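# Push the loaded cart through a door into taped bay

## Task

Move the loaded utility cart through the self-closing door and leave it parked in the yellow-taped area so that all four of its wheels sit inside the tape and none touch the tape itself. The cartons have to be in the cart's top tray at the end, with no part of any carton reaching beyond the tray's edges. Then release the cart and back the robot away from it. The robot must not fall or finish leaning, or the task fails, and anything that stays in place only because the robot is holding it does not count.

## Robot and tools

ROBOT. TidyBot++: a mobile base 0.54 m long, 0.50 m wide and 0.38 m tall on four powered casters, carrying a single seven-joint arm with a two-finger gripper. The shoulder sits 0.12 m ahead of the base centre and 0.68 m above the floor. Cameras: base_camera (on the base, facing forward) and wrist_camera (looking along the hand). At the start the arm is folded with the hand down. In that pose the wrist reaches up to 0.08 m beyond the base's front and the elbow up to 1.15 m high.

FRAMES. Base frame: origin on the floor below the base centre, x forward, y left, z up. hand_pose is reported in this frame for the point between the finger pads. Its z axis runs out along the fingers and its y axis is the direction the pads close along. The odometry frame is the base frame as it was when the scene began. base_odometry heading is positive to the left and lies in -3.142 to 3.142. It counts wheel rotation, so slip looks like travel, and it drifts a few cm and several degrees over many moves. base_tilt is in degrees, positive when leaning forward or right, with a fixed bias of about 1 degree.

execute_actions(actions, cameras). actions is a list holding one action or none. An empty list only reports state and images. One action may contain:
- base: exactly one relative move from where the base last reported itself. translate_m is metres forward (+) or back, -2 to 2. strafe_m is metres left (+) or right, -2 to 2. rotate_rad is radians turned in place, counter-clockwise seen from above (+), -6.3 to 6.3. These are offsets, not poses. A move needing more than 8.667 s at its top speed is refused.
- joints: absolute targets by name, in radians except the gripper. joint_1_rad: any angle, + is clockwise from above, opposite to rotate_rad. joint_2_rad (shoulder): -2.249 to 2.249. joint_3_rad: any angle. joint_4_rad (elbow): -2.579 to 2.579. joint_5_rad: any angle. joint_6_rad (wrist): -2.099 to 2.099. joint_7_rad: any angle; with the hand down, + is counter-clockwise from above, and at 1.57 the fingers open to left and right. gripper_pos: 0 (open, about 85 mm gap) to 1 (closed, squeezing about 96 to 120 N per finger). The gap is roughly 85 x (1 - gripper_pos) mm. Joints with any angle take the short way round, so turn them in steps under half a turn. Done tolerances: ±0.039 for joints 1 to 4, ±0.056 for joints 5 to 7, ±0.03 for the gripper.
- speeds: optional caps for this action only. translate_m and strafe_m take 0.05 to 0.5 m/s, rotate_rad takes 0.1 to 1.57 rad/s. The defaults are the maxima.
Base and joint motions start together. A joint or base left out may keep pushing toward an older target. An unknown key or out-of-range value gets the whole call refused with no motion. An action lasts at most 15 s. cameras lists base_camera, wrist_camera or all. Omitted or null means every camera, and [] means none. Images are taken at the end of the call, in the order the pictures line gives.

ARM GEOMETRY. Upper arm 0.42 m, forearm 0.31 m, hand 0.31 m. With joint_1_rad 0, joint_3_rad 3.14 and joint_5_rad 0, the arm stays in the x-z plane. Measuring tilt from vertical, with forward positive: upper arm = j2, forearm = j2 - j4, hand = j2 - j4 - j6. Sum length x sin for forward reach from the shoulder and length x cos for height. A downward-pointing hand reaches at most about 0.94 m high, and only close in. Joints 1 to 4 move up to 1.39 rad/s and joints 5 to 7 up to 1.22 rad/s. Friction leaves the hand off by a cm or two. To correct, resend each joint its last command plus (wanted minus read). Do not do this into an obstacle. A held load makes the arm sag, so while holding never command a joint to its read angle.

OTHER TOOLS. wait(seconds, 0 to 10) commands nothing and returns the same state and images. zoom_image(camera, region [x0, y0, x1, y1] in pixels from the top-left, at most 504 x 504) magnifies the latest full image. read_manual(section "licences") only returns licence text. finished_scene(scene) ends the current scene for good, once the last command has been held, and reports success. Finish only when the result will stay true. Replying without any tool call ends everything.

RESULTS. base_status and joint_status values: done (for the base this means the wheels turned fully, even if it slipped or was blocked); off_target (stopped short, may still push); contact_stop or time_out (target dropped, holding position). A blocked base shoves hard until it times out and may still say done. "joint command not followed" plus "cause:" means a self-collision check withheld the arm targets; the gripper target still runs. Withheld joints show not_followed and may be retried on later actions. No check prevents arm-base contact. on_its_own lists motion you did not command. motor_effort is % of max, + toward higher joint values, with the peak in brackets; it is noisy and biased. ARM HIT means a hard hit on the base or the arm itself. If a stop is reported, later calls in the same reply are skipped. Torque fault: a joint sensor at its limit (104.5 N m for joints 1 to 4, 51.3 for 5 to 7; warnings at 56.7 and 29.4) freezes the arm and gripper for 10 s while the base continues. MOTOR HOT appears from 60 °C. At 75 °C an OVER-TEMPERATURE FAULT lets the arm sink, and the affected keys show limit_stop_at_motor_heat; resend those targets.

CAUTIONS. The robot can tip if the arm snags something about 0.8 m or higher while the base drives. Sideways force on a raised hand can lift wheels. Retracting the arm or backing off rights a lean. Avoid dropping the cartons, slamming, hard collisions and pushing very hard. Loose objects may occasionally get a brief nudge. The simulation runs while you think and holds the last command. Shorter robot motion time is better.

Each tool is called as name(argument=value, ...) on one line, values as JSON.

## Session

execute_actions(actions=[{"joints":{"joint_2_rad":-0.8,"joint_4_rad":-1.4,"joint_6_rad":-1.5}}])

execute_actions(actions=[{"joints":{"joint_1_rad":2.0}}], cameras=["wrist_camera"])

execute_actions(actions=[{"joints":{"joint_1_rad":4.2}}], cameras=["wrist_camera"])

Scene clock: 2.40 s.
base_odometry: x=+0.000 y=+0.000 heading=+0.000 (m, m, rad; odometry frame)
base_tilt: forward=+0.2 right=+0.0 (deg)
base_status: not commanded
joint_positions: joint_1_rad=-0.042 joint_2_rad=-0.782 joint_3_rad=+3.150 joint_4_rad=-1.412 joint_5_rad=+0.016 joint_6_rad=-1.464 joint_7_rad=+1.534 gripper_pos=+0.000
joint_status: all done
motor_effort: joint_1_rad=+0(1) joint_2_rad=+12(14) joint_3_rad=+1(1) joint_4_rad=+15(21) joint_5_rad=-1(1) joint_6_rad=+7(6) joint_7_rad=+1(1) (%)
hand_pose: x=+0.2776 y=-0.0004 z=+1.0788 quat_wxyz=(-0.013, +0.866, -0.005, +0.500) (m; base frame)
pictures: base_camera, wrist_camera
Images, in order (width x height): base_camera 644x364, wrist_camera 644x476.

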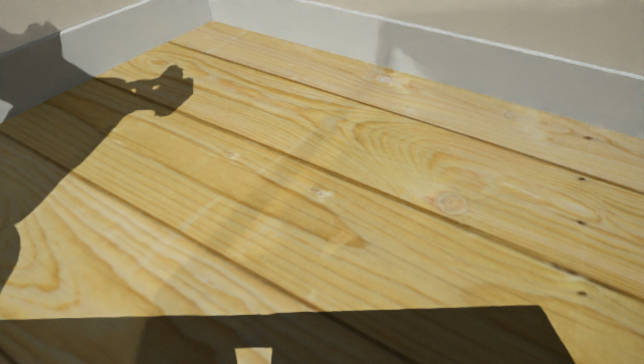

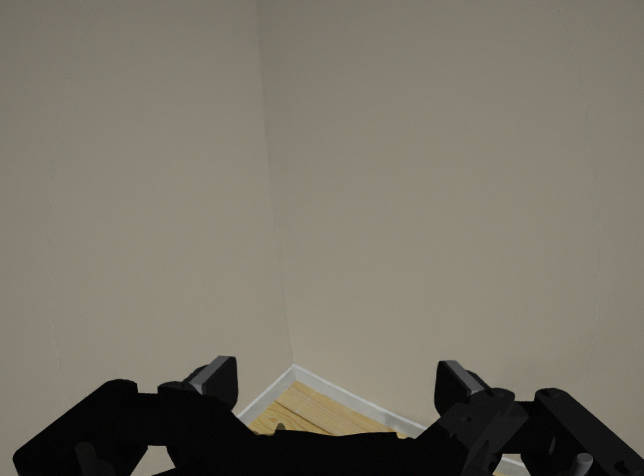

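Scene clock: 5.53 s.
base_odometry: x=+0.000 y=+0.000 heading=+0.000 (m, m, rad; odometry frame)
base_tilt: forward=+0.2 right=+0.0 (deg)
base_status: not commanded
joint_positions: joint_1_rad=+1.981 joint_2_rad=-0.782 joint_3_rad=+3.150 joint_4_rad=-1.412 joint_5_rad=+0.016 joint_6_rad=-1.464 joint_7_rad=+1.534 gripper_pos=+0.000
joint_status: all done
motor_effort: joint_1_rad=+0(0) joint_2_rad=+13(13) joint_3_rad=+1(1) joint_4_rad=+15(15) joint_5_rad=-1(1) joint_6_rad=+6(7) joint_7_rad=+1(1) (%)
hand_pose: x=+0.0494 y=-0.1425 z=+1.0788 quat_wxyz=(+0.417, +0.455, -0.737, +0.276) (m; base frame)
pictures: wrist_camera
Images, in order (width x height): wrist_camera 644x476.

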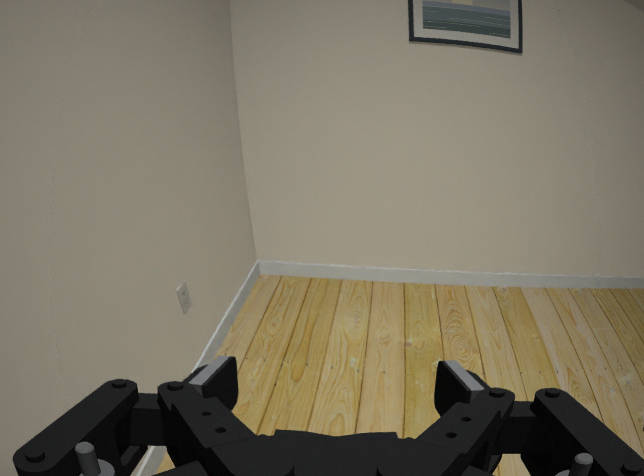

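Scene clock: 8.80 s.
base_odometry: x=+0.000 y=+0.000 heading=+0.000 (m, m, rad; odometry frame)
base_tilt: forward=+0.2 right=+0.0 (deg)
base_status: not commanded
joint_positions: joint_1_rad=+4.181 joint_2_rad=-0.782 joint_3_rad=+3.150 joint_4_rad=-1.412 joint_5_rad=+0.016 joint_6_rad=-1.464 joint_7_rad=+1.534 gripper_pos=+0.000
joint_status: all done
motor_effort: joint_1_rad=+1(1) joint_2_rad=+13(13) joint_3_rad=+1(1) joint_4_rad=+15(16) joint_5_rad=-1(2) joint_6_rad=+7(7) joint_7_rad=+1(1) (%)
hand_pose: x=+0.0448 y=+0.1401 z=+1.0788 quat_wxyz=(+0.435, -0.450, -0.740, -0.246) (m; base frame)
pictures: wrist_camera
Images, in order (width x height): wrist_camera 644x476.

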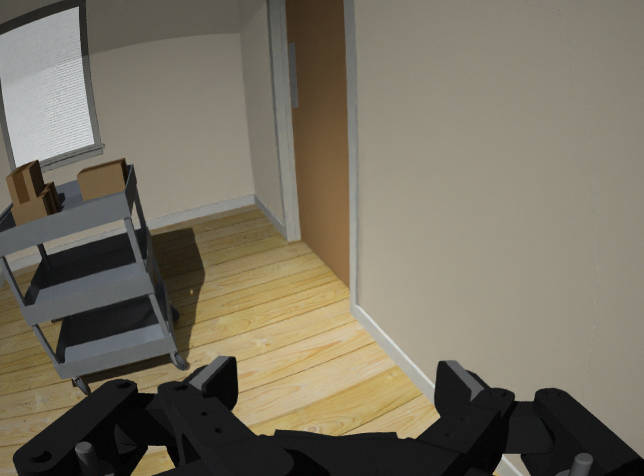

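execute_actions(actions=[{"base":{"rotate_rad":0.96},"joints":{"joint_1_rad":5.5,"joint_6_rad":-1.8}}], cameras=[])

execute_actions(actions=[{"base":{"translate_m":-1.2}}])

Scene clock: 12.97 s.
base_odometry: x=+0.000 y=+0.000 heading=+0.959 (m, m, rad; odometry frame)
base_tilt: forward=+0.2 right=+0.0 (deg)
base_status: done
joint_positions: joint_1_rad=+5.481 joint_2_rad=-0.782 joint_3_rad=+3.150 joint_4_rad=-1.412 joint_5_rad=+0.016 joint_6_rad=-1.764 joint_7_rad=+1.534 gripper_pos=+0.000
joint_status: all done
motor_effort: joint_1_rad=+0(2) joint_2_rad=+13(15) joint_3_rad=+1(2) joint_4_rad=+14(16) joint_5_rad=-1(1) joint_6_rad=+6(7) joint_7_rad=+1(1) (%)
hand_pose: x=+0.1933 y=+0.0679 z=+1.0061 quat_wxyz=(+0.144, -0.867, -0.340, -0.336) (m; base frame)
pictures: none
No camera images: the call's "cameras" was empty. Leave "cameras" out to get every camera's image.

Scene clock: 16.73 s.
base_odometry: x=-0.688 y=-0.984 heading=+0.960 (m, m, rad; odometry frame)
base_tilt: forward=+0.2 right=+0.1 (deg)
base_status: done
joint_positions: joint_1_rad=+5.483 joint_2_rad=-0.784 joint_3_rad=+3.150 joint_4_rad=-1.412 joint_5_rad=+0.016 joint_6_rad=-1.765 joint_7_rad=+1.534 gripper_pos=+0.000
joint_status: not commanded
motor_effort: joint_1_rad=-1(1) joint_2_rad=+13(17) joint_3_rad=+1(2) joint_4_rad=+14(16) joint_5_rad=-1(3) joint_6_rad=+6(6) joint_7_rad=+1(1) (%)
hand_pose: x=+0.1927 y=+0.0672 z=+1.0062 quat_wxyz=(+0.144, -0.867, -0.339, -0.336) (m; base frame)
pictures: base_camera, wrist_camera
Images, in order (width x height): base_camera 644x364, wrist_camera 644x476.

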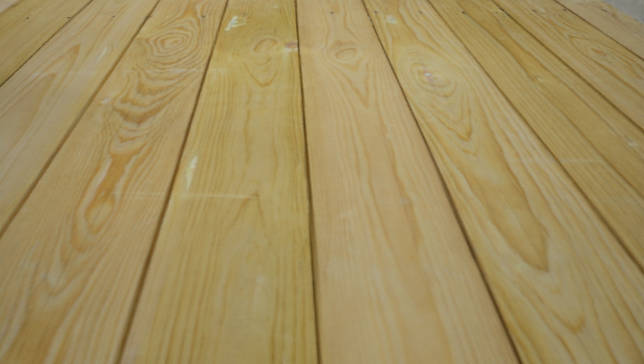

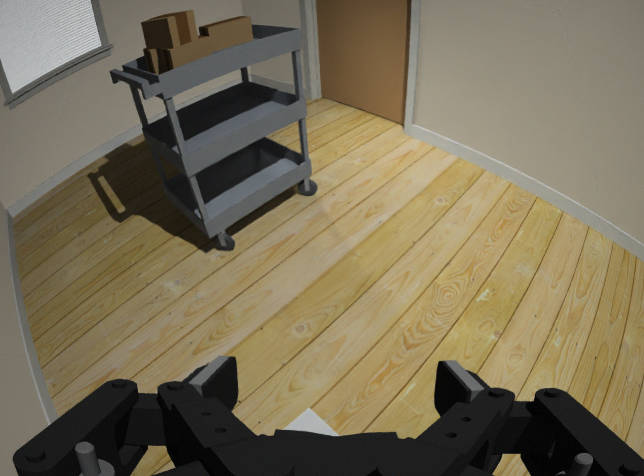

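execute_actions(actions=[{"base":{"rotate_rad":0.07},"joints":{"joint_1_rad":6.28}}], cameras=[])

execute_actions(actions=[{"base":{"translate_m":-0.12}}], cameras=[])

execute_actions(actions=[{"base":{"strafe_m":1.1}}])

Scene clock: 20.77 s.
base_odometry: x=-0.688 y=-0.984 heading=+1.030 (m, m, rad; odometry frame)
base_tilt: forward=+0.2 right=+0.0 (deg)
base_status: done
joint_positions: joint_1_rad=+6.261 joint_2_rad=-0.784 joint_3_rad=+3.150 joint_4_rad=-1.412 joint_5_rad=+0.016 joint_6_rad=-1.765 joint_7_rad=+1.534 gripper_pos=+0.000
joint_status: all done
motor_effort: joint_1_rad=+0(1) joint_2_rad=+14(14) joint_3_rad=+1(2) joint_4_rad=+14(15) joint_5_rad=-1(1) joint_6_rad=+6(5) joint_7_rad=+1(1) (%)
hand_pose: x=+0.2187 y=-0.0040 z=+1.0062 quat_wxyz=(+0.006, -0.931, +0.015, -0.366) (m; base frame)
pictures: none
No camera images: the call's "cameras" was empty. Leave "cameras" out to get every camera's image.

Scene clock: 22.10 s.
base_odometry: x=-0.750 y=-1.087 heading=+1.031 (m, m, rad; odometry frame)
base_tilt: forward=+0.2 right=+0.0 (deg)
base_status: done
joint_positions: joint_1_rad=+6.261 joint_2_rad=-0.794 joint_3_rad=+3.150 joint_4_rad=-1.411 joint_5_rad=+0.016 joint_6_rad=-1.766 joint_7_rad=+1.534 gripper_pos=+0.000
joint_status: not commanded
motor_effort: joint_1_rad=-1(0) joint_2_rad=+14(18) joint_3_rad=+1(1) joint_4_rad=+15(16) joint_5_rad=-2(1) joint_6_rad=+6(6) joint_7_rad=+1(1) (%)
hand_pose: x=+0.2152 y=-0.0040 z=+1.0072 quat_wxyz=(+0.006, -0.929, +0.015, -0.370) (m; base frame)
pictures: none
No camera images: the call's "cameras" was empty. Leave "cameras" out to get every camera's image.

Scene clock: 25.67 s.
base_odometry: x=-1.694 y=-0.522 heading=+1.031 (m, m, rad; odometry frame)
base_tilt: forward=+0.2 right=+0.0 (deg)
base_status: done
joint_positions: joint_1_rad=+6.265 joint_2_rad=-0.794 joint_3_rad=+3.150 joint_4_rad=-1.411 joint_5_rad=+0.016 joint_6_rad=-1.766 joint_7_rad=+1.534 gripper_pos=+0.000
joint_status: not commanded
motor_effort: joint_1_rad=+0(1) joint_2_rad=+15(15) joint_3_rad=+1(3) joint_4_rad=+14(15) joint_5_rad=-1(2) joint_6_rad=+6(5) joint_7_rad=+1(1) (%)
hand_pose: x=+0.2152 y=-0.0043 z=+1.0072 quat_wxyz=(+0.005, -0.929, +0.017, -0.370) (m; base frame)
pictures: base_camera, wrist_camera
Images, in order (width x height): base_camera 644x364, wrist_camera 644x476.

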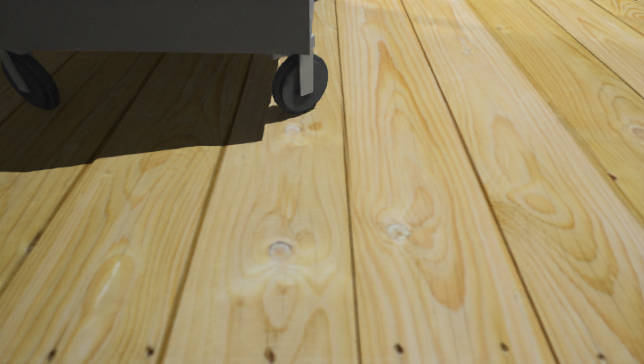

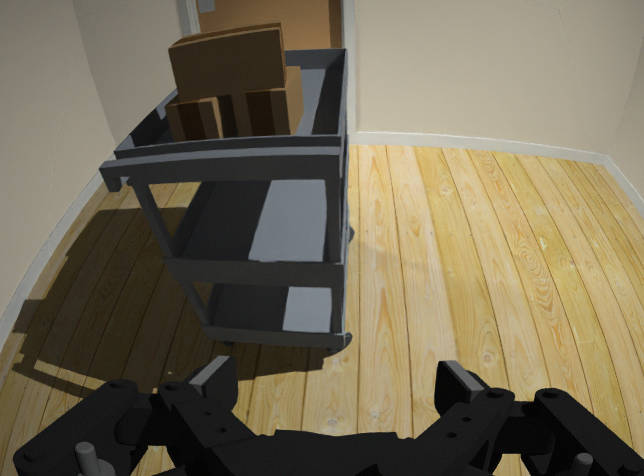

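execute_actions(actions=[{"base":{"strafe_m":0.22},"joints":{"joint_2_rad":-0.16,"joint_4_rad":-1.22,"joint_6_rad":-2.09,"joint_7_rad":-0.04,"gripper_pos":0.5}}], cameras=[])

execute_actions(actions=[{"base":{"translate_m":0.31},"speeds":{"translate_m":0.2}}], cameras=[])

execute_actions(actions=[{"joints":{"joint_2_rad":-0.21,"joint_4_rad":-1.4,"joint_6_rad":-1.92}}])

Scene clock: 31.70 s.
base_odometry: x=-1.883 y=-0.409 heading=+1.032 (m, m, rad; odometry frame)
base_tilt: forward=+0.2 right=+0.0 (deg)
base_status: done
joint_positions: joint_1_rad=+6.265 joint_2_rad=-0.172 joint_3_rad=+3.150 joint_4_rad=-1.239 joint_5_rad=+0.016 joint_6_rad=-2.053 joint_7_rad=-0.006 gripper_pos=+0.500
joint_status: all done
motor_effort: joint_1_rad=-1(1) joint_2_rad=-10(16) joint_3_rad=+1(3) joint_4_rad=+15(16) joint_5_rad=-2(0) joint_6_rad=+1(5) joint_7_rad=+1(1) (%)
hand_pose: x=+0.3290 y=-0.0014 z=+0.9368 quat_wxyz=(+0.003, -0.706, +0.709, -0.012) (m; base frame)
pictures: none
No camera images: the call's "cameras" was empty. Leave "cameras" out to get every camera's image.

Scene clock: 34.00 s.
base_odometry: x=-1.724 y=-0.143 heading=+1.032 (m, m, rad; odometry frame)
base_tilt: forward=+0.2 right=+0.0 (deg)
base_status: done
joint_positions: joint_1_rad=+6.265 joint_2_rad=-0.168 joint_3_rad=+3.150 joint_4_rad=-1.238 joint_5_rad=+0.016 joint_6_rad=-2.056 joint_7_rad=-0.006 gripper_pos=+0.500
joint_status: not commanded
motor_effort: joint_1_rad=+0(1) joint_2_rad=-10(13) joint_3_rad=+1(1) joint_4_rad=+16(16) joint_5_rad=-1(1) joint_6_rad=+1(1) joint_7_rad=+1(1) (%)
hand_pose: x=+0.3292 y=-0.0014 z=+0.9365 quat_wxyz=(+0.001, -0.706, +0.709, -0.010) (m; base frame)
pictures: none
No camera images: the call's "cameras" was empty. Leave "cameras" out to get every camera's image.

Scene clock: 35.13 s.
base_odometry: x=-1.724 y=-0.143 heading=+1.032 (m, m, rad; odometry frame)
base_tilt: forward=+0.2 right=+0.0 (deg)
base_status: not commanded
joint_positions: joint_1_rad=+6.265 joint_2_rad=-0.180 joint_3_rad=+3.150 joint_4_rad=-1.386 joint_5_rad=+0.016 joint_6_rad=-1.954 joint_7_rad=-0.006 gripper_pos=+0.500
joint_status: all done
motor_effort: joint_1_rad=+0(1) joint_2_rad=-11(12) joint_3_rad=+1(1) joint_4_rad=+17(17) joint_5_rad=-1(1) joint_6_rad=+0(0) joint_7_rad=+1(1) (%)
hand_pose: x=+0.3317 y=-0.0016 z=+0.8968 quat_wxyz=(-0.011, -0.706, +0.708, +0.001) (m; base frame)
pictures: base_camera, wrist_camera
Images, in order (width x height): base_camera 644x364, wrist_camera 644x476.

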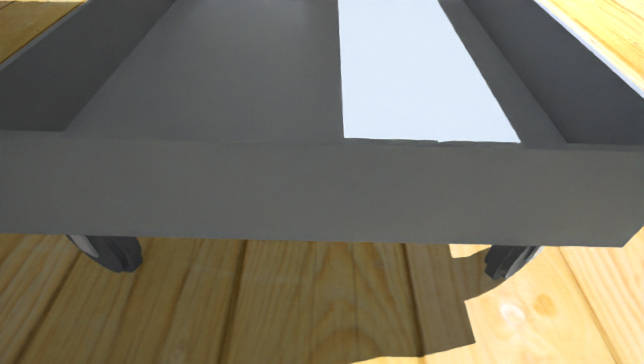

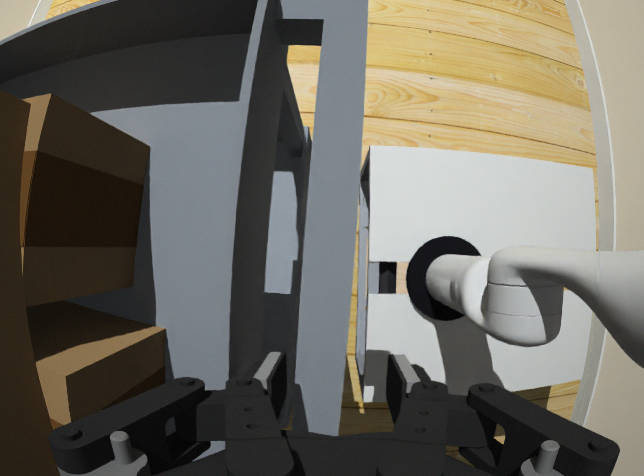

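execute_actions(actions=[{"joints":{"joint_2_rad":-0.235,"joint_4_rad":-1.58,"joint_6_rad":-1.74}}], cameras=[])

execute_actions(actions=[{"joints":{"gripper_pos":1}}], cameras=[])

execute_actions(actions=[{"base":{"strafe_m":0.27},"speeds":{"strafe_m":0.1},"joints":{"joint_7_rad":0.03}}], cameras=[])

execute_actions(actions=[{"base":{"translate_m":0.5},"speeds":{"translate_m":0.12}}])

Scene clock: 38.97 s.
base_odometry: x=-1.724 y=-0.143 heading=+1.032 (m, m, rad; odometry frame)
base_tilt: forward=+0.2 right=+0.0 (deg)
base_status: not commanded
joint_positions: joint_1_rad=+6.265 joint_2_rad=-0.205 joint_3_rad=+3.150 joint_4_rad=-1.566 joint_5_rad=+0.016 joint_6_rad=-1.774 joint_7_rad=-0.006 gripper_pos=+0.500
joint_status: all done
motor_effort: joint_1_rad=-1(1) joint_2_rad=-11(11) joint_3_rad=+1(1) joint_4_rad=+17(18) joint_5_rad=-1(1) joint_6_rad=+1(1) joint_7_rad=+1(1) (%)
hand_pose: x=+0.3428 y=-0.0017 z=+0.8480 quat_wxyz=(-0.003, -0.707, +0.707, -0.007) (m; base frame)
pictures: none
No camera images: the call's "cameras" was empty. Leave "cameras" out to get every camera's image.

Scene clock: 39.80 s.
base_odometry: x=-1.724 y=-0.143 heading=+1.032 (m, m, rad; odometry frame)
base_tilt: forward=+0.2 right=+0.0 (deg)
base_status: not commanded
joint_positions: joint_1_rad=+6.270 joint_2_rad=-0.214 joint_3_rad=+3.150 joint_4_rad=-1.569 joint_5_rad=+0.016 joint_6_rad=-1.776 joint_7_rad=-0.018 gripper_pos=+0.738
joint_status: gripper_pos off_target (ended at +0.738, target +1.000)
motor_effort: joint_1_rad=-1(3) joint_2_rad=-9(14) joint_3_rad=+1(2) joint_4_rad=+16(20) joint_5_rad=-2(2) joint_6_rad=+6(11) joint_7_rad=+2(5) (%)
hand_pose: x=+0.3401 y=-0.0027 z=+0.8489 quat_wxyz=(-0.001, -0.701, +0.713, -0.009) (m; base frame)
pictures: none
No camera images: the call's "cameras" was empty. Leave "cameras" out to get every camera's image.

Scene clock: 43.23 s.
base_odometry: x=-1.955 y=-0.004 heading=+1.032 (m, m, rad; odometry frame)
base_tilt: forward=+0.2 right=+0.0 (deg)
base_status: done
joint_positions: joint_1_rad=+6.314 joint_2_rad=-0.222 joint_3_rad=+3.183 joint_4_rad=-1.576 joint_5_rad=+0.045 joint_6_rad=-1.776 joint_7_rad=-0.011 gripper_pos=+0.739
joint_status: all done
motor_effort: joint_1_rad=-3(14) joint_2_rad=-10(12) joint_3_rad=-3(11) joint_4_rad=+17(20) joint_5_rad=-2(12) joint_6_rad=+3(10) joint_7_rad=+4(11) (%)
hand_pose: x=+0.3360 y=-0.0295 z=+0.8490 quat_wxyz=(-0.009, -0.674, +0.739, -0.016) (m; base frame)
pictures: none
No camera images: the call's "cameras" was empty. Leave "cameras" out to get every camera's image.

Scene clock: 48.00 s.
base_odometry: x=-1.699 y=+0.425 heading=+1.032 (m, m, rad; odometry frame)
base_tilt: forward=+0.2 right=+0.0 (deg)
base_status: done
joint_positions: joint_1_rad=+6.247 joint_2_rad=-0.240 joint_3_rad=+3.121 joint_4_rad=-1.587 joint_5_rad=+0.008 joint_6_rad=-1.785 joint_7_rad=+0.057 gripper_pos=+0.741
joint_status: not commanded
motor_effort: joint_1_rad=+9(10) joint_2_rad=-10(12) joint_3_rad=+10(11) joint_4_rad=+17(23) joint_5_rad=+6(7) joint_6_rad=+1(13) joint_7_rad=-8(8) (%)
hand_pose: x=+0.3280 y=+0.0116 z=+0.8490 quat_wxyz=(-0.001, -0.745, +0.667, -0.008) (m; base frame)
pictures: base_camera, wrist_camera
Images, in order (width x height): base_camera 644x364, wrist_camera 644x476.

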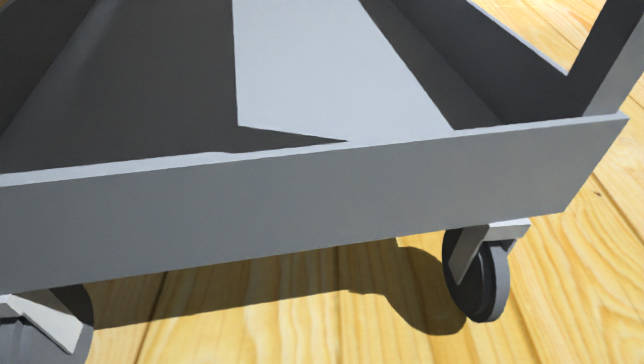

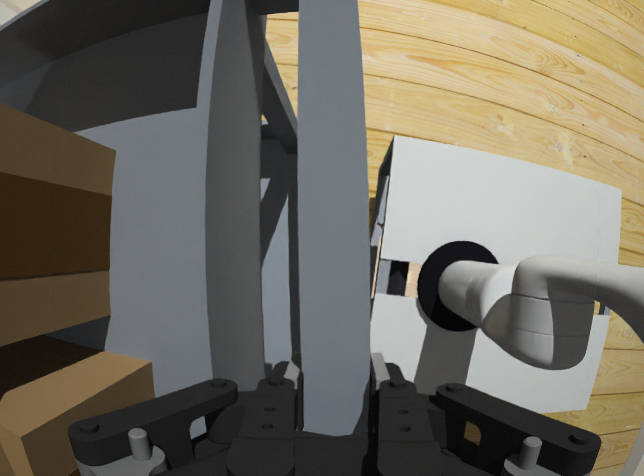

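execute_actions(actions=[{"base":{"translate_m":0.2},"speeds":{"translate_m":0.06},"joints":{"joint_7_rad":-0.17,"joint_1_rad":6.33}}], cameras=["base_camera"])

Scene clock: 53.00 s.
base_odometry: x=-1.596 y=+0.597 heading=+1.032 (m, m, rad; odometry frame)
base_tilt: forward=+0.2 right=+0.0 (deg)
base_status: done
joint_positions: joint_1_rad=+6.303 joint_2_rad=-0.244 joint_3_rad=+3.120 joint_4_rad=-1.590 joint_5_rad=-0.002 joint_6_rad=-1.783 joint_7_rad=-0.132 gripper_pos=+0.741
joint_status: all done
motor_effort: joint_1_rad=+1(15) joint_2_rad=-9(12) joint_3_rad=+2(13) joint_4_rad=+19(24) joint_5_rad=+2(8) joint_6_rad=+3(12) joint_7_rad=+1(14) (%)
hand_pose: x=+0.3275 y=+0.0031 z=+0.8490 quat_wxyz=(+0.004, -0.659, +0.752, -0.006) (m; base frame)
pictures: base_camera
Images, in order (width x height): base_camera 644x364.

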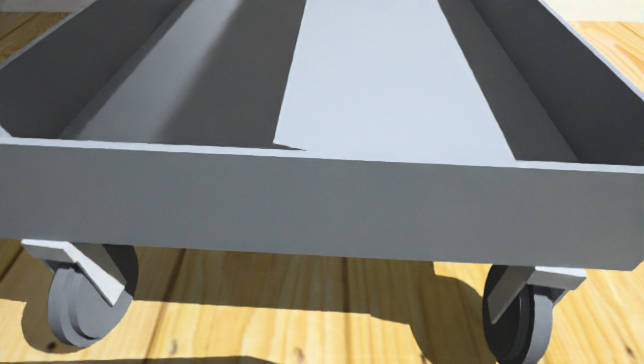

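execute_actions(actions=[{"base":{"translate_m":0.22},"speeds":{"translate_m":0.06},"joints":{"joint_7_rad":0.06,"joint_1_rad":6.27}}], cameras=["base_camera"])

Scene clock: 58.77 s.
base_odometry: x=-1.484 y=+0.786 heading=+1.033 (m, m, rad; odometry frame)
base_tilt: forward=+0.2 right=+0.0 (deg)
base_status: done
joint_positions: joint_1_rad=+6.304 joint_2_rad=-0.247 joint_3_rad=+3.179 joint_4_rad=-1.592 joint_5_rad=+0.023 joint_6_rad=-1.784 joint_7_rad=-0.017 gripper_pos=+0.741
joint_status: joint_7_rad off_target (ended at -0.017, target +0.060); the others done
motor_effort: joint_1_rad=-11(12) joint_2_rad=-7(13) joint_3_rad=-9(10) joint_4_rad=+18(23) joint_5_rad=-8(9) joint_6_rad=+5(14) joint_7_rad=+10(10) (%)
hand_pose: x=+0.3262 y=-0.0192 z=+0.8491 quat_wxyz=(-0.001, -0.678, +0.735, -0.009) (m; base frame)
pictures: base_camera
Images, in order (width x height): base_camera 644x364.

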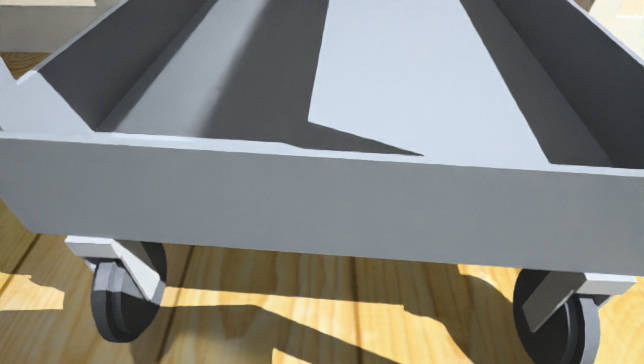

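execute_actions(actions=[{"base":{"translate_m":0.08},"speeds":{"translate_m":0.05},"joints":{"joint_7_rad":0.2}}], cameras=[])

execute_actions(actions=[{"base":{"rotate_rad":0.1},"speeds":{"rotate_rad":0.1}}], cameras=["base_camera"])

Scene clock: 62.57 s.
base_odometry: x=-1.443 y=+0.855 heading=+1.033 (m, m, rad; odometry frame)
base_tilt: forward=+0.2 right=+0.0 (deg)
base_status: done
joint_positions: joint_1_rad=+6.314 joint_2_rad=-0.263 joint_3_rad=+3.186 joint_4_rad=-1.602 joint_5_rad=+0.028 joint_6_rad=-1.803 joint_7_rad=+0.121 gripper_pos=+0.741
joint_status: joint_7_rad off_target (ended at +0.121, target +0.200)
motor_effort: joint_1_rad=-6(14) joint_2_rad=-4(8) joint_3_rad=-4(11) joint_4_rad=+20(25) joint_5_rad=-3(10) joint_6_rad=+5(16) joint_7_rad=+7(16) (%)
hand_pose: x=+0.3146 y=-0.0235 z=+0.8491 quat_wxyz=(-0.006, -0.721, +0.693, -0.005) (m; base frame)
pictures: none
No camera images: the call's "cameras" was empty. Leave "cameras" out to get every camera's image.

Scene clock: 63.93 s.
base_odometry: x=-1.443 y=+0.855 heading=+1.130 (m, m, rad; odometry frame)
base_tilt: forward=+0.2 right=+0.0 (deg)
base_status: done
joint_positions: joint_1_rad=+6.338 joint_2_rad=-0.263 joint_3_rad=+3.209 joint_4_rad=-1.602 joint_5_rad=+0.045 joint_6_rad=-1.798 joint_7_rad=+0.121 gripper_pos=+0.741
joint_status: not commanded
motor_effort: joint_1_rad=-15(18) joint_2_rad=-4(5) joint_3_rad=-14(15) joint_4_rad=+19(20) joint_5_rad=-10(12) joint_6_rad=+4(5) joint_7_rad=+17(18) (%)
hand_pose: x=+0.3144 y=-0.0389 z=+0.8492 quat_wxyz=(-0.009, -0.704, +0.710, -0.010) (m; base frame)
pictures: base_camera
Images, in order (width x height): base_camera 644x364.

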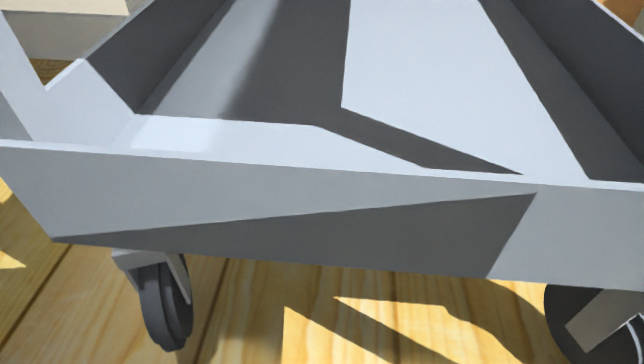

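execute_actions(actions=[{"base":{"rotate_rad":-0.1},"speeds":{"rotate_rad":0.1},"joints":{"joint_7_rad":0.08}}], cameras=["base_camera"])

execute_actions(actions=[{"base":{"translate_m":0.35},"speeds":{"translate_m":0.08}}])

Scene clock: 67.20 s.
base_odometry: x=-1.443 y=+0.855 heading=+1.031 (m, m, rad; odometry frame)
base_tilt: forward=+0.2 right=+0.0 (deg)
base_status: done
joint_positions: joint_1_rad=+6.287 joint_2_rad=-0.263 joint_3_rad=+3.166 joint_4_rad=-1.602 joint_5_rad=+0.023 joint_6_rad=-1.796 joint_7_rad=+0.067 gripper_pos=+0.741
joint_status: all done
motor_effort: joint_1_rad=+0(14) joint_2_rad=-6(7) joint_3_rad=+0(12) joint_4_rad=+21(23) joint_5_rad=+2(7) joint_6_rad=+6(9) joint_7_rad=+3(17) (%)
hand_pose: x=+0.3176 y=-0.0121 z=+0.8491 quat_wxyz=(-0.004, -0.719, +0.695, -0.008) (m; base frame)
pictures: base_camera
Images, in order (width x height): base_camera 644x364.

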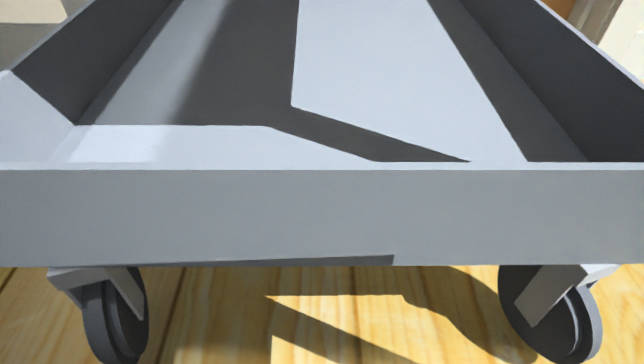

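Scene clock: 72.20 s.
base_odometry: x=-1.263 y=+1.155 heading=+1.031 (m, m, rad; odometry frame)
base_tilt: forward=+0.2 right=+0.0 (deg)
base_status: done
joint_positions: joint_1_rad=+6.263 joint_2_rad=-0.269 joint_3_rad=+3.147 joint_4_rad=-1.606 joint_5_rad=+0.013 joint_6_rad=-1.810 joint_7_rad=+0.073 gripper_pos=+0.741
joint_status: not commanded
motor_effort: joint_1_rad=+5(5) joint_2_rad=-6(9) joint_3_rad=+6(5) joint_4_rad=+20(28) joint_5_rad=+4(6) joint_6_rad=+5(19) joint_7_rad=-3(6) (%)
hand_pose: x=+0.3113 y=-0.0001 z=+0.8490 quat_wxyz=(-0.006, -0.736, +0.677, -0.002) (m; base frame)
pictures: base_camera, wrist_camera
Images, in order (width x height): base_camera 644x364, wrist_camera 644x476.

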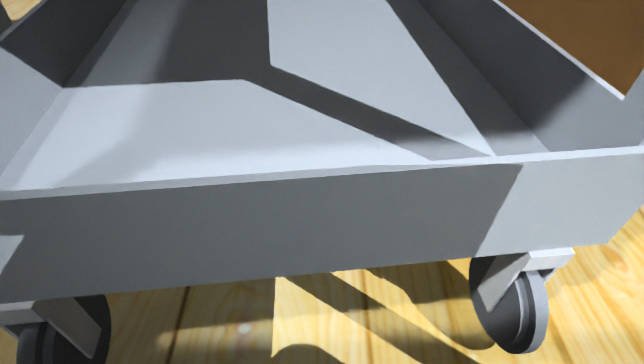

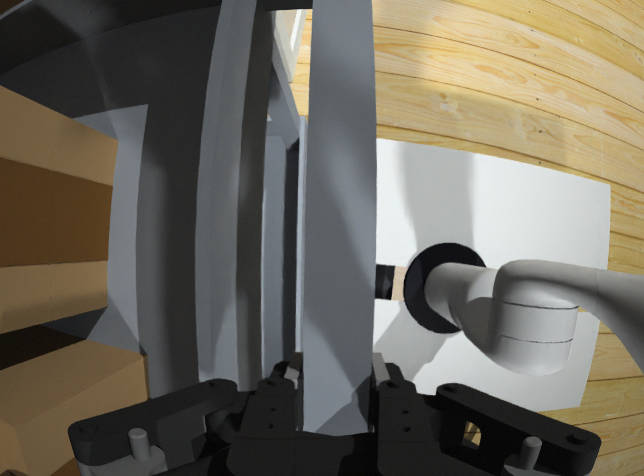

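execute_actions(actions=[{"base":{"rotate_rad":-0.05},"speeds":{"rotate_rad":0.1},"joints":{"joint_7_rad":-0.03}}], cameras=[])

execute_actions(actions=[{"base":{"translate_m":0.5},"speeds":{"translate_m":0.09}}])

execute_actions(actions=[{"base":{"translate_m":0.75},"speeds":{"translate_m":0.1}}])

Scene clock: 75.27 s.
base_odometry: x=-1.263 y=+1.155 heading=+0.982 (m, m, rad; odometry frame)
base_tilt: forward=+0.2 right=+0.0 (deg)
base_status: done
joint_positions: joint_1_rad=+6.241 joint_2_rad=-0.269 joint_3_rad=+3.125 joint_4_rad=-1.606 joint_5_rad=+0.000 joint_6_rad=-1.808 joint_7_rad=+0.053 gripper_pos=+0.741
joint_status: joint_7_rad off_target (ended at +0.053, target -0.030)
motor_effort: joint_1_rad=+9(9) joint_2_rad=-6(6) joint_3_rad=+9(10) joint_4_rad=+19(20) joint_5_rad=+6(8) joint_6_rad=+6(7) joint_7_rad=-7(7) (%)
hand_pose: x=+0.3112 y=+0.0135 z=+0.8490 quat_wxyz=(-0.003, -0.745, +0.667, +0.000) (m; base frame)
pictures: none
No camera images: the call's "cameras" was empty. Leave "cameras" out to get every camera's image.

Scene clock: 81.40 s.
base_odometry: x=-0.985 y=+1.570 heading=+0.982 (m, m, rad; odometry frame)
base_tilt: forward=+0.2 right=+0.0 (deg)
base_status: done
joint_positions: joint_1_rad=+6.205 joint_2_rad=-0.261 joint_3_rad=+3.092 joint_4_rad=-1.600 joint_5_rad=-0.030 joint_6_rad=-1.801 joint_7_rad=+0.053 gripper_pos=+0.741
joint_status: not commanded
motor_effort: joint_1_rad=+13(16) joint_2_rad=-8(8) joint_3_rad=+14(16) joint_4_rad=+18(25) joint_5_rad=+10(12) joint_6_rad=+5(16) joint_7_rad=-13(14) (%)
hand_pose: x=+0.3131 y=+0.0373 z=+0.8491 quat_wxyz=(+0.006, -0.770, +0.638, +0.006) (m; base frame)
pictures: base_camera, wrist_camera
Images, in order (width x height): base_camera 644x364, wrist_camera 644x476.

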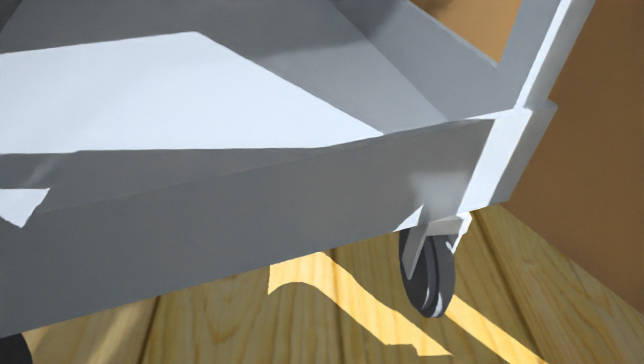

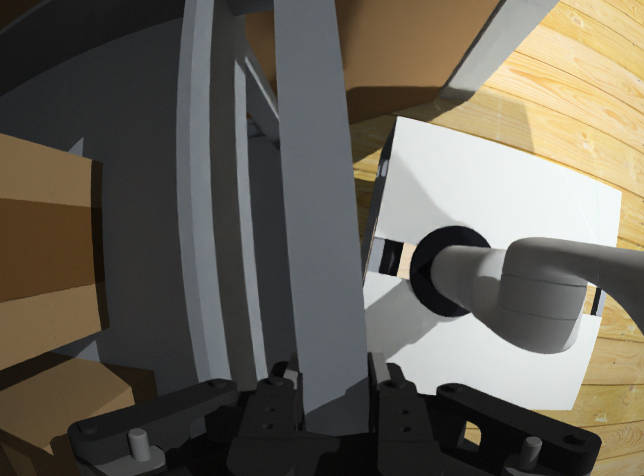

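Scene clock: 89.50 s.
base_odometry: x=-0.568 y=+2.194 heading=+0.981 (m, m, rad; odometry frame)
base_tilt: forward=+0.2 right=+0.0 (deg)
base_status: done
joint_positions: joint_1_rad=+6.222 joint_2_rad=-0.247 joint_3_rad=+3.102 joint_4_rad=-1.591 joint_5_rad=-0.035 joint_6_rad=-1.790 joint_7_rad=+0.038 gripper_pos=+0.741
joint_status: not commanded
motor_effort: joint_1_rad=+5(16) joint_2_rad=-11(12) joint_3_rad=+6(17) joint_4_rad=+19(25) joint_5_rad=+2(12) joint_6_rad=+2(15) joint_7_rad=-3(13) (%)
hand_pose: x=+0.3219 y=+0.0340 z=+0.8490 quat_wxyz=(+0.011, -0.757, +0.654, +0.006) (m; base frame)
pictures: base_camera, wrist_camera
Images, in order (width x height): base_camera 644x364, wrist_camera 644x476.

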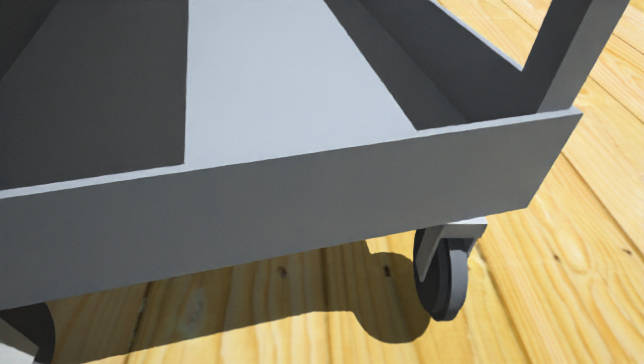

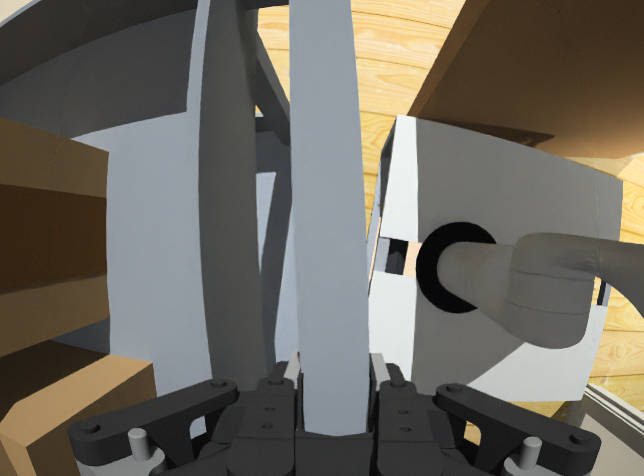

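The tape is probably on the left.

execute_actions(actions=[{"base":{"strafe_m":0.7},"speeds":{"strafe_m":0.1}}])

Scene clock: 97.93 s.
base_odometry: x=-1.149 y=+2.584 heading=+0.981 (m, m, rad; odometry frame)
base_tilt: forward=+0.2 right=+0.0 (deg)
base_status: done
joint_positions: joint_1_rad=+6.303 joint_2_rad=-0.242 joint_3_rad=+3.178 joint_4_rad=-1.588 joint_5_rad=+0.027 joint_6_rad=-1.771 joint_7_rad=-0.072 gripper_pos=+0.741
joint_status: not commanded
on_its_own: joint_7_rad moved -0.110 to your old target -0.030
motor_effort: joint_1_rad=-3(12) joint_2_rad=-12(15) joint_3_rad=-2(11) joint_4_rad=+17(21) joint_5_rad=-1(9) joint_6_rad=+2(8) joint_7_rad=+4(12) (%)
hand_pose: x=+0.3317 y=-0.0202 z=+0.8493 quat_wxyz=(+0.002, -0.658, +0.753, -0.015) (m; base frame)
pictures: base_camera, wrist_camera
Images, in order (width x height): base_camera 644x364, wrist_camera 644x476.

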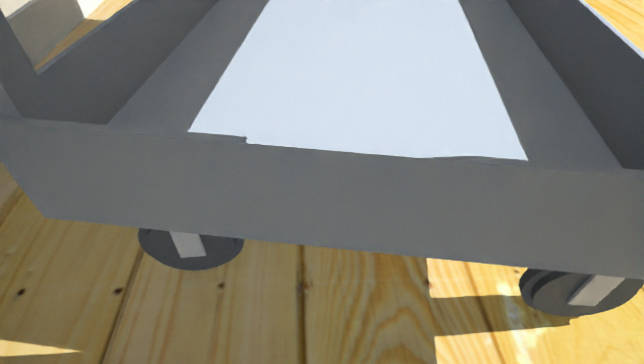

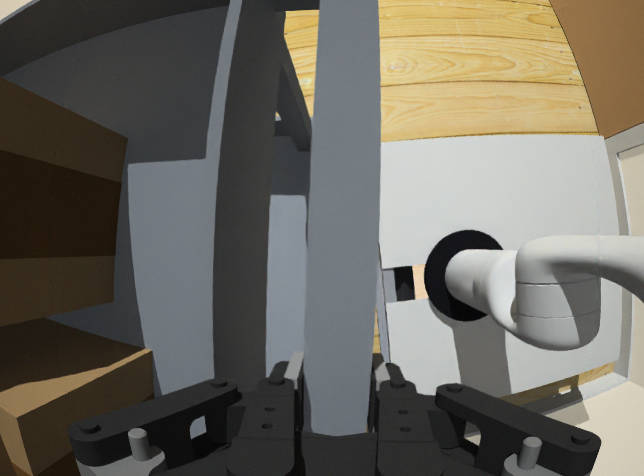

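Wall here; door has closed, so go right.

execute_actions(actions=[{"base":{"strafe_m":-1.2},"speeds":{"strafe_m":0.17}}])

Scene clock: 106.63 s.
base_odometry: x=-0.152 y=+1.916 heading=+0.981 (m, m, rad; odometry frame)
base_tilt: forward=+0.2 right=+0.0 (deg)
base_status: done
joint_positions: joint_1_rad=+6.243 joint_2_rad=-0.241 joint_3_rad=+3.123 joint_4_rad=-1.586 joint_5_rad=-0.007 joint_6_rad=-1.772 joint_7_rad=+0.021 gripper_pos=+0.741
joint_status: not commanded
motor_effort: joint_1_rad=+1(13) joint_2_rad=-11(13) joint_3_rad=+2(13) joint_4_rad=+19(21) joint_5_rad=+0(9) joint_6_rad=+2(10) joint_7_rad=-1(12) (%)
hand_pose: x=+0.3318 y=+0.0165 z=+0.8494 quat_wxyz=(+0.009, -0.735, +0.678, -0.008) (m; base frame)
pictures: base_camera, wrist_camera
Images, in order (width x height): base_camera 644x364, wrist_camera 644x476.

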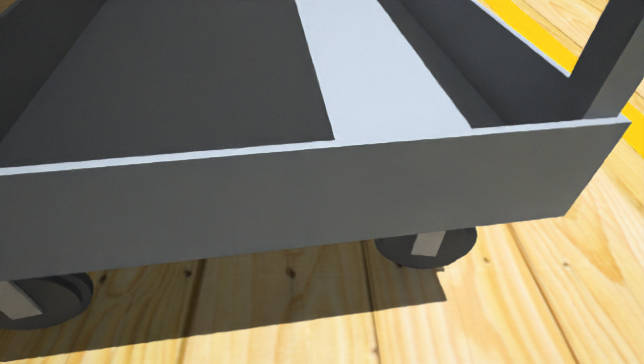

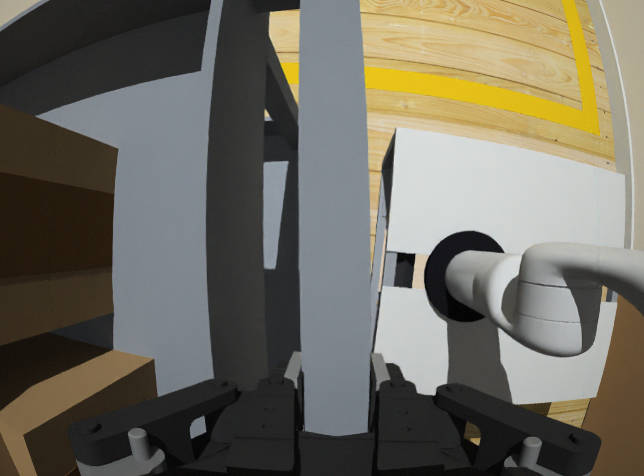

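execute_actions(actions=[{"base":{"strafe_m":-1.0},"speeds":{"strafe_m":0.15}}])

execute_actions(actions=[{"joints":{"gripper_pos":0.5}}], cameras=[])

execute_actions(actions=[{"joints":{"joint_2_rad":-0.16,"joint_4_rad":-1.22,"joint_6_rad":-2.09}}], cameras=[])

execute_actions(actions=[{"base":{"translate_m":-0.05},"joints":{"joint_2_rad":-0.6}}], cameras=[])

execute_actions(actions=[{"base":{"strafe_m":1.3},"joints":{"joint_1_rad":7.3,"joint_7_rad":1.57,"joint_6_rad":-1.75}}])

Scene clock: 118.00 s.
base_odometry: x=+0.679 y=+1.360 heading=+0.981 (m, m, rad; odometry frame)
base_tilt: forward=+0.2 right=+0.0 (deg)
base_status: done
joint_positions: joint_1_rad=+6.243 joint_2_rad=-0.241 joint_3_rad=+3.122 joint_4_rad=-1.586 joint_5_rad=-0.011 joint_6_rad=-1.771 joint_7_rad=+0.021 gripper_pos=+0.741
joint_status: not commanded
motor_effort: joint_1_rad=+2(10) joint_2_rad=-12(13) joint_3_rad=+3(12) joint_4_rad=+19(20) joint_5_rad=-1(10) joint_6_rad=+2(7) joint_7_rad=-2(9) (%)
hand_pose: x=+0.3318 y=+0.0179 z=+0.8494 quat_wxyz=(+0.011, -0.736, +0.677, -0.006) (m; base frame)
pictures: base_camera, wrist_camera
Images, in order (width x height): base_camera 644x364, wrist_camera 644x476.

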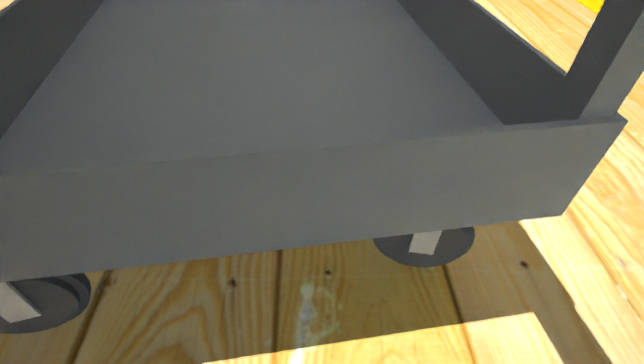

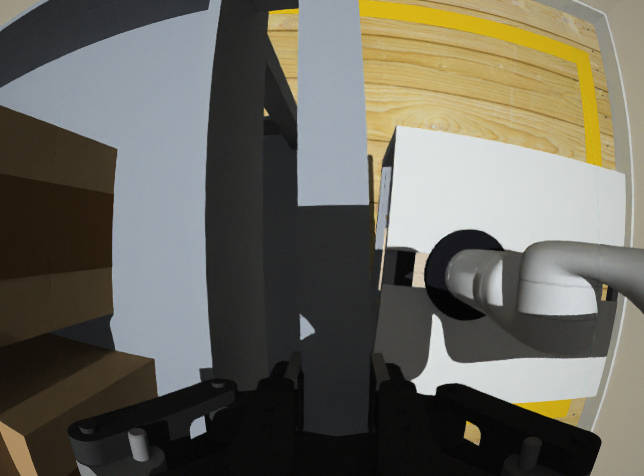

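Scene clock: 118.83 s.
base_odometry: x=+0.679 y=+1.360 heading=+0.981 (m, m, rad; odometry frame)
base_tilt: forward=+0.2 right=+0.0 (deg)
base_status: not commanded
joint_positions: joint_1_rad=+6.252 joint_2_rad=-0.241 joint_3_rad=+3.131 joint_4_rad=-1.587 joint_5_rad=-0.011 joint_6_rad=-1.771 joint_7_rad=+0.008 gripper_pos=+0.500
joint_status: all done
motor_effort: joint_1_rad=+0(2) joint_2_rad=-9(12) joint_3_rad=+1(3) joint_4_rad=+17(21) joint_5_rad=-1(2) joint_6_rad=+0(2) joint_7_rad=+1(2) (%)
hand_pose: x=+0.3322 y=+0.0139 z=+0.8493 quat_wxyz=(+0.011, -0.725, +0.688, -0.006) (m; base frame)
pictures: none
No camera images: the call's "cameras" was empty. Leave "cameras" out to get every camera's image.

Scene clock: 120.33 s.
base_odometry: x=+0.679 y=+1.360 heading=+0.981 (m, m, rad; odometry frame)
base_tilt: forward=+0.2 right=+0.0 (deg)
base_status: not commanded
joint_positions: joint_1_rad=+6.252 joint_2_rad=-0.190 joint_3_rad=+3.131 joint_4_rad=-1.235 joint_5_rad=-0.011 joint_6_rad=-2.056 joint_7_rad=+0.008 gripper_pos=+0.500
joint_status: all done
motor_effort: joint_1_rad=+0(0) joint_2_rad=-9(10) joint_3_rad=+1(1) joint_4_rad=+16(23) joint_5_rad=-1(2) joint_6_rad=+1(5) joint_7_rad=+1(1) (%)
hand_pose: x=+0.3238 y=+0.0133 z=+0.9417 quat_wxyz=(+0.017, -0.726, +0.687, -0.012) (m; base frame)
pictures: none
No camera images: the call's "cameras" was empty. Leave "cameras" out to get every camera's image.

Scene clock: 121.93 s.
base_odometry: x=+0.652 y=+1.319 heading=+0.981 (m, m, rad; odometry frame)
base_tilt: forward=+0.2 right=+0.0 (deg)
base_status: done
joint_positions: joint_1_rad=+6.252 joint_2_rad=-0.590 joint_3_rad=+3.131 joint_4_rad=-1.234 joint_5_rad=-0.011 joint_6_rad=-2.056 joint_7_rad=+0.008 gripper_pos=+0.500
joint_status: all done
motor_effort: joint_1_rad=+0(0) joint_2_rad=+8(15) joint_3_rad=+1(1) joint_4_rad=+13(16) joint_5_rad=-1(0) joint_6_rad=+4(4) joint_7_rad=+1(1) (%)
hand_pose: x=+0.2065 y=+0.0097 z=+1.0013 quat_wxyz=(+0.158, -0.709, +0.670, -0.152) (m; base frame)
pictures: none
No camera images: the call's "cameras" was empty. Leave "cameras" out to get every camera's image.

Scene clock: 125.90 s.
base_odometry: x=-0.429 y=+2.041 heading=+0.981 (m, m, rad; odometry frame)
base_tilt: forward=+0.2 right=+0.0 (deg)
base_status: done
joint_positions: joint_1_rad=+7.281 joint_2_rad=-0.591 joint_3_rad=+3.132 joint_4_rad=-1.234 joint_5_rad=-0.011 joint_6_rad=-1.786 joint_7_rad=+1.534 gripper_pos=+0.500
joint_status: all done
motor_effort: joint_1_rad=-1(1) joint_2_rad=+8(11) joint_3_rad=+1(2) joint_4_rad=+14(15) joint_5_rad=-1(2) joint_6_rad=+5(6) joint_7_rad=+1(1) (%)
hand_pose: x=+0.2108 y=-0.1281 z=+1.0473 quat_wxyz=(-0.158, -0.818, +0.457, -0.311) (m; base frame)
pictures: base_camera, wrist_camera
Images, in order (width x height): base_camera 644x364, wrist_camera 644x476.

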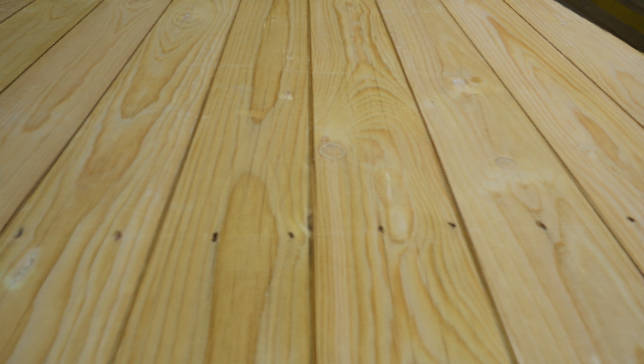

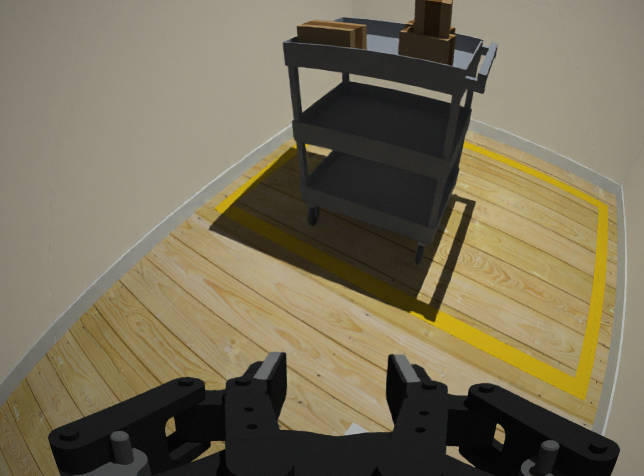

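finished_scene(scene=2)

The scene is finished: the task was done.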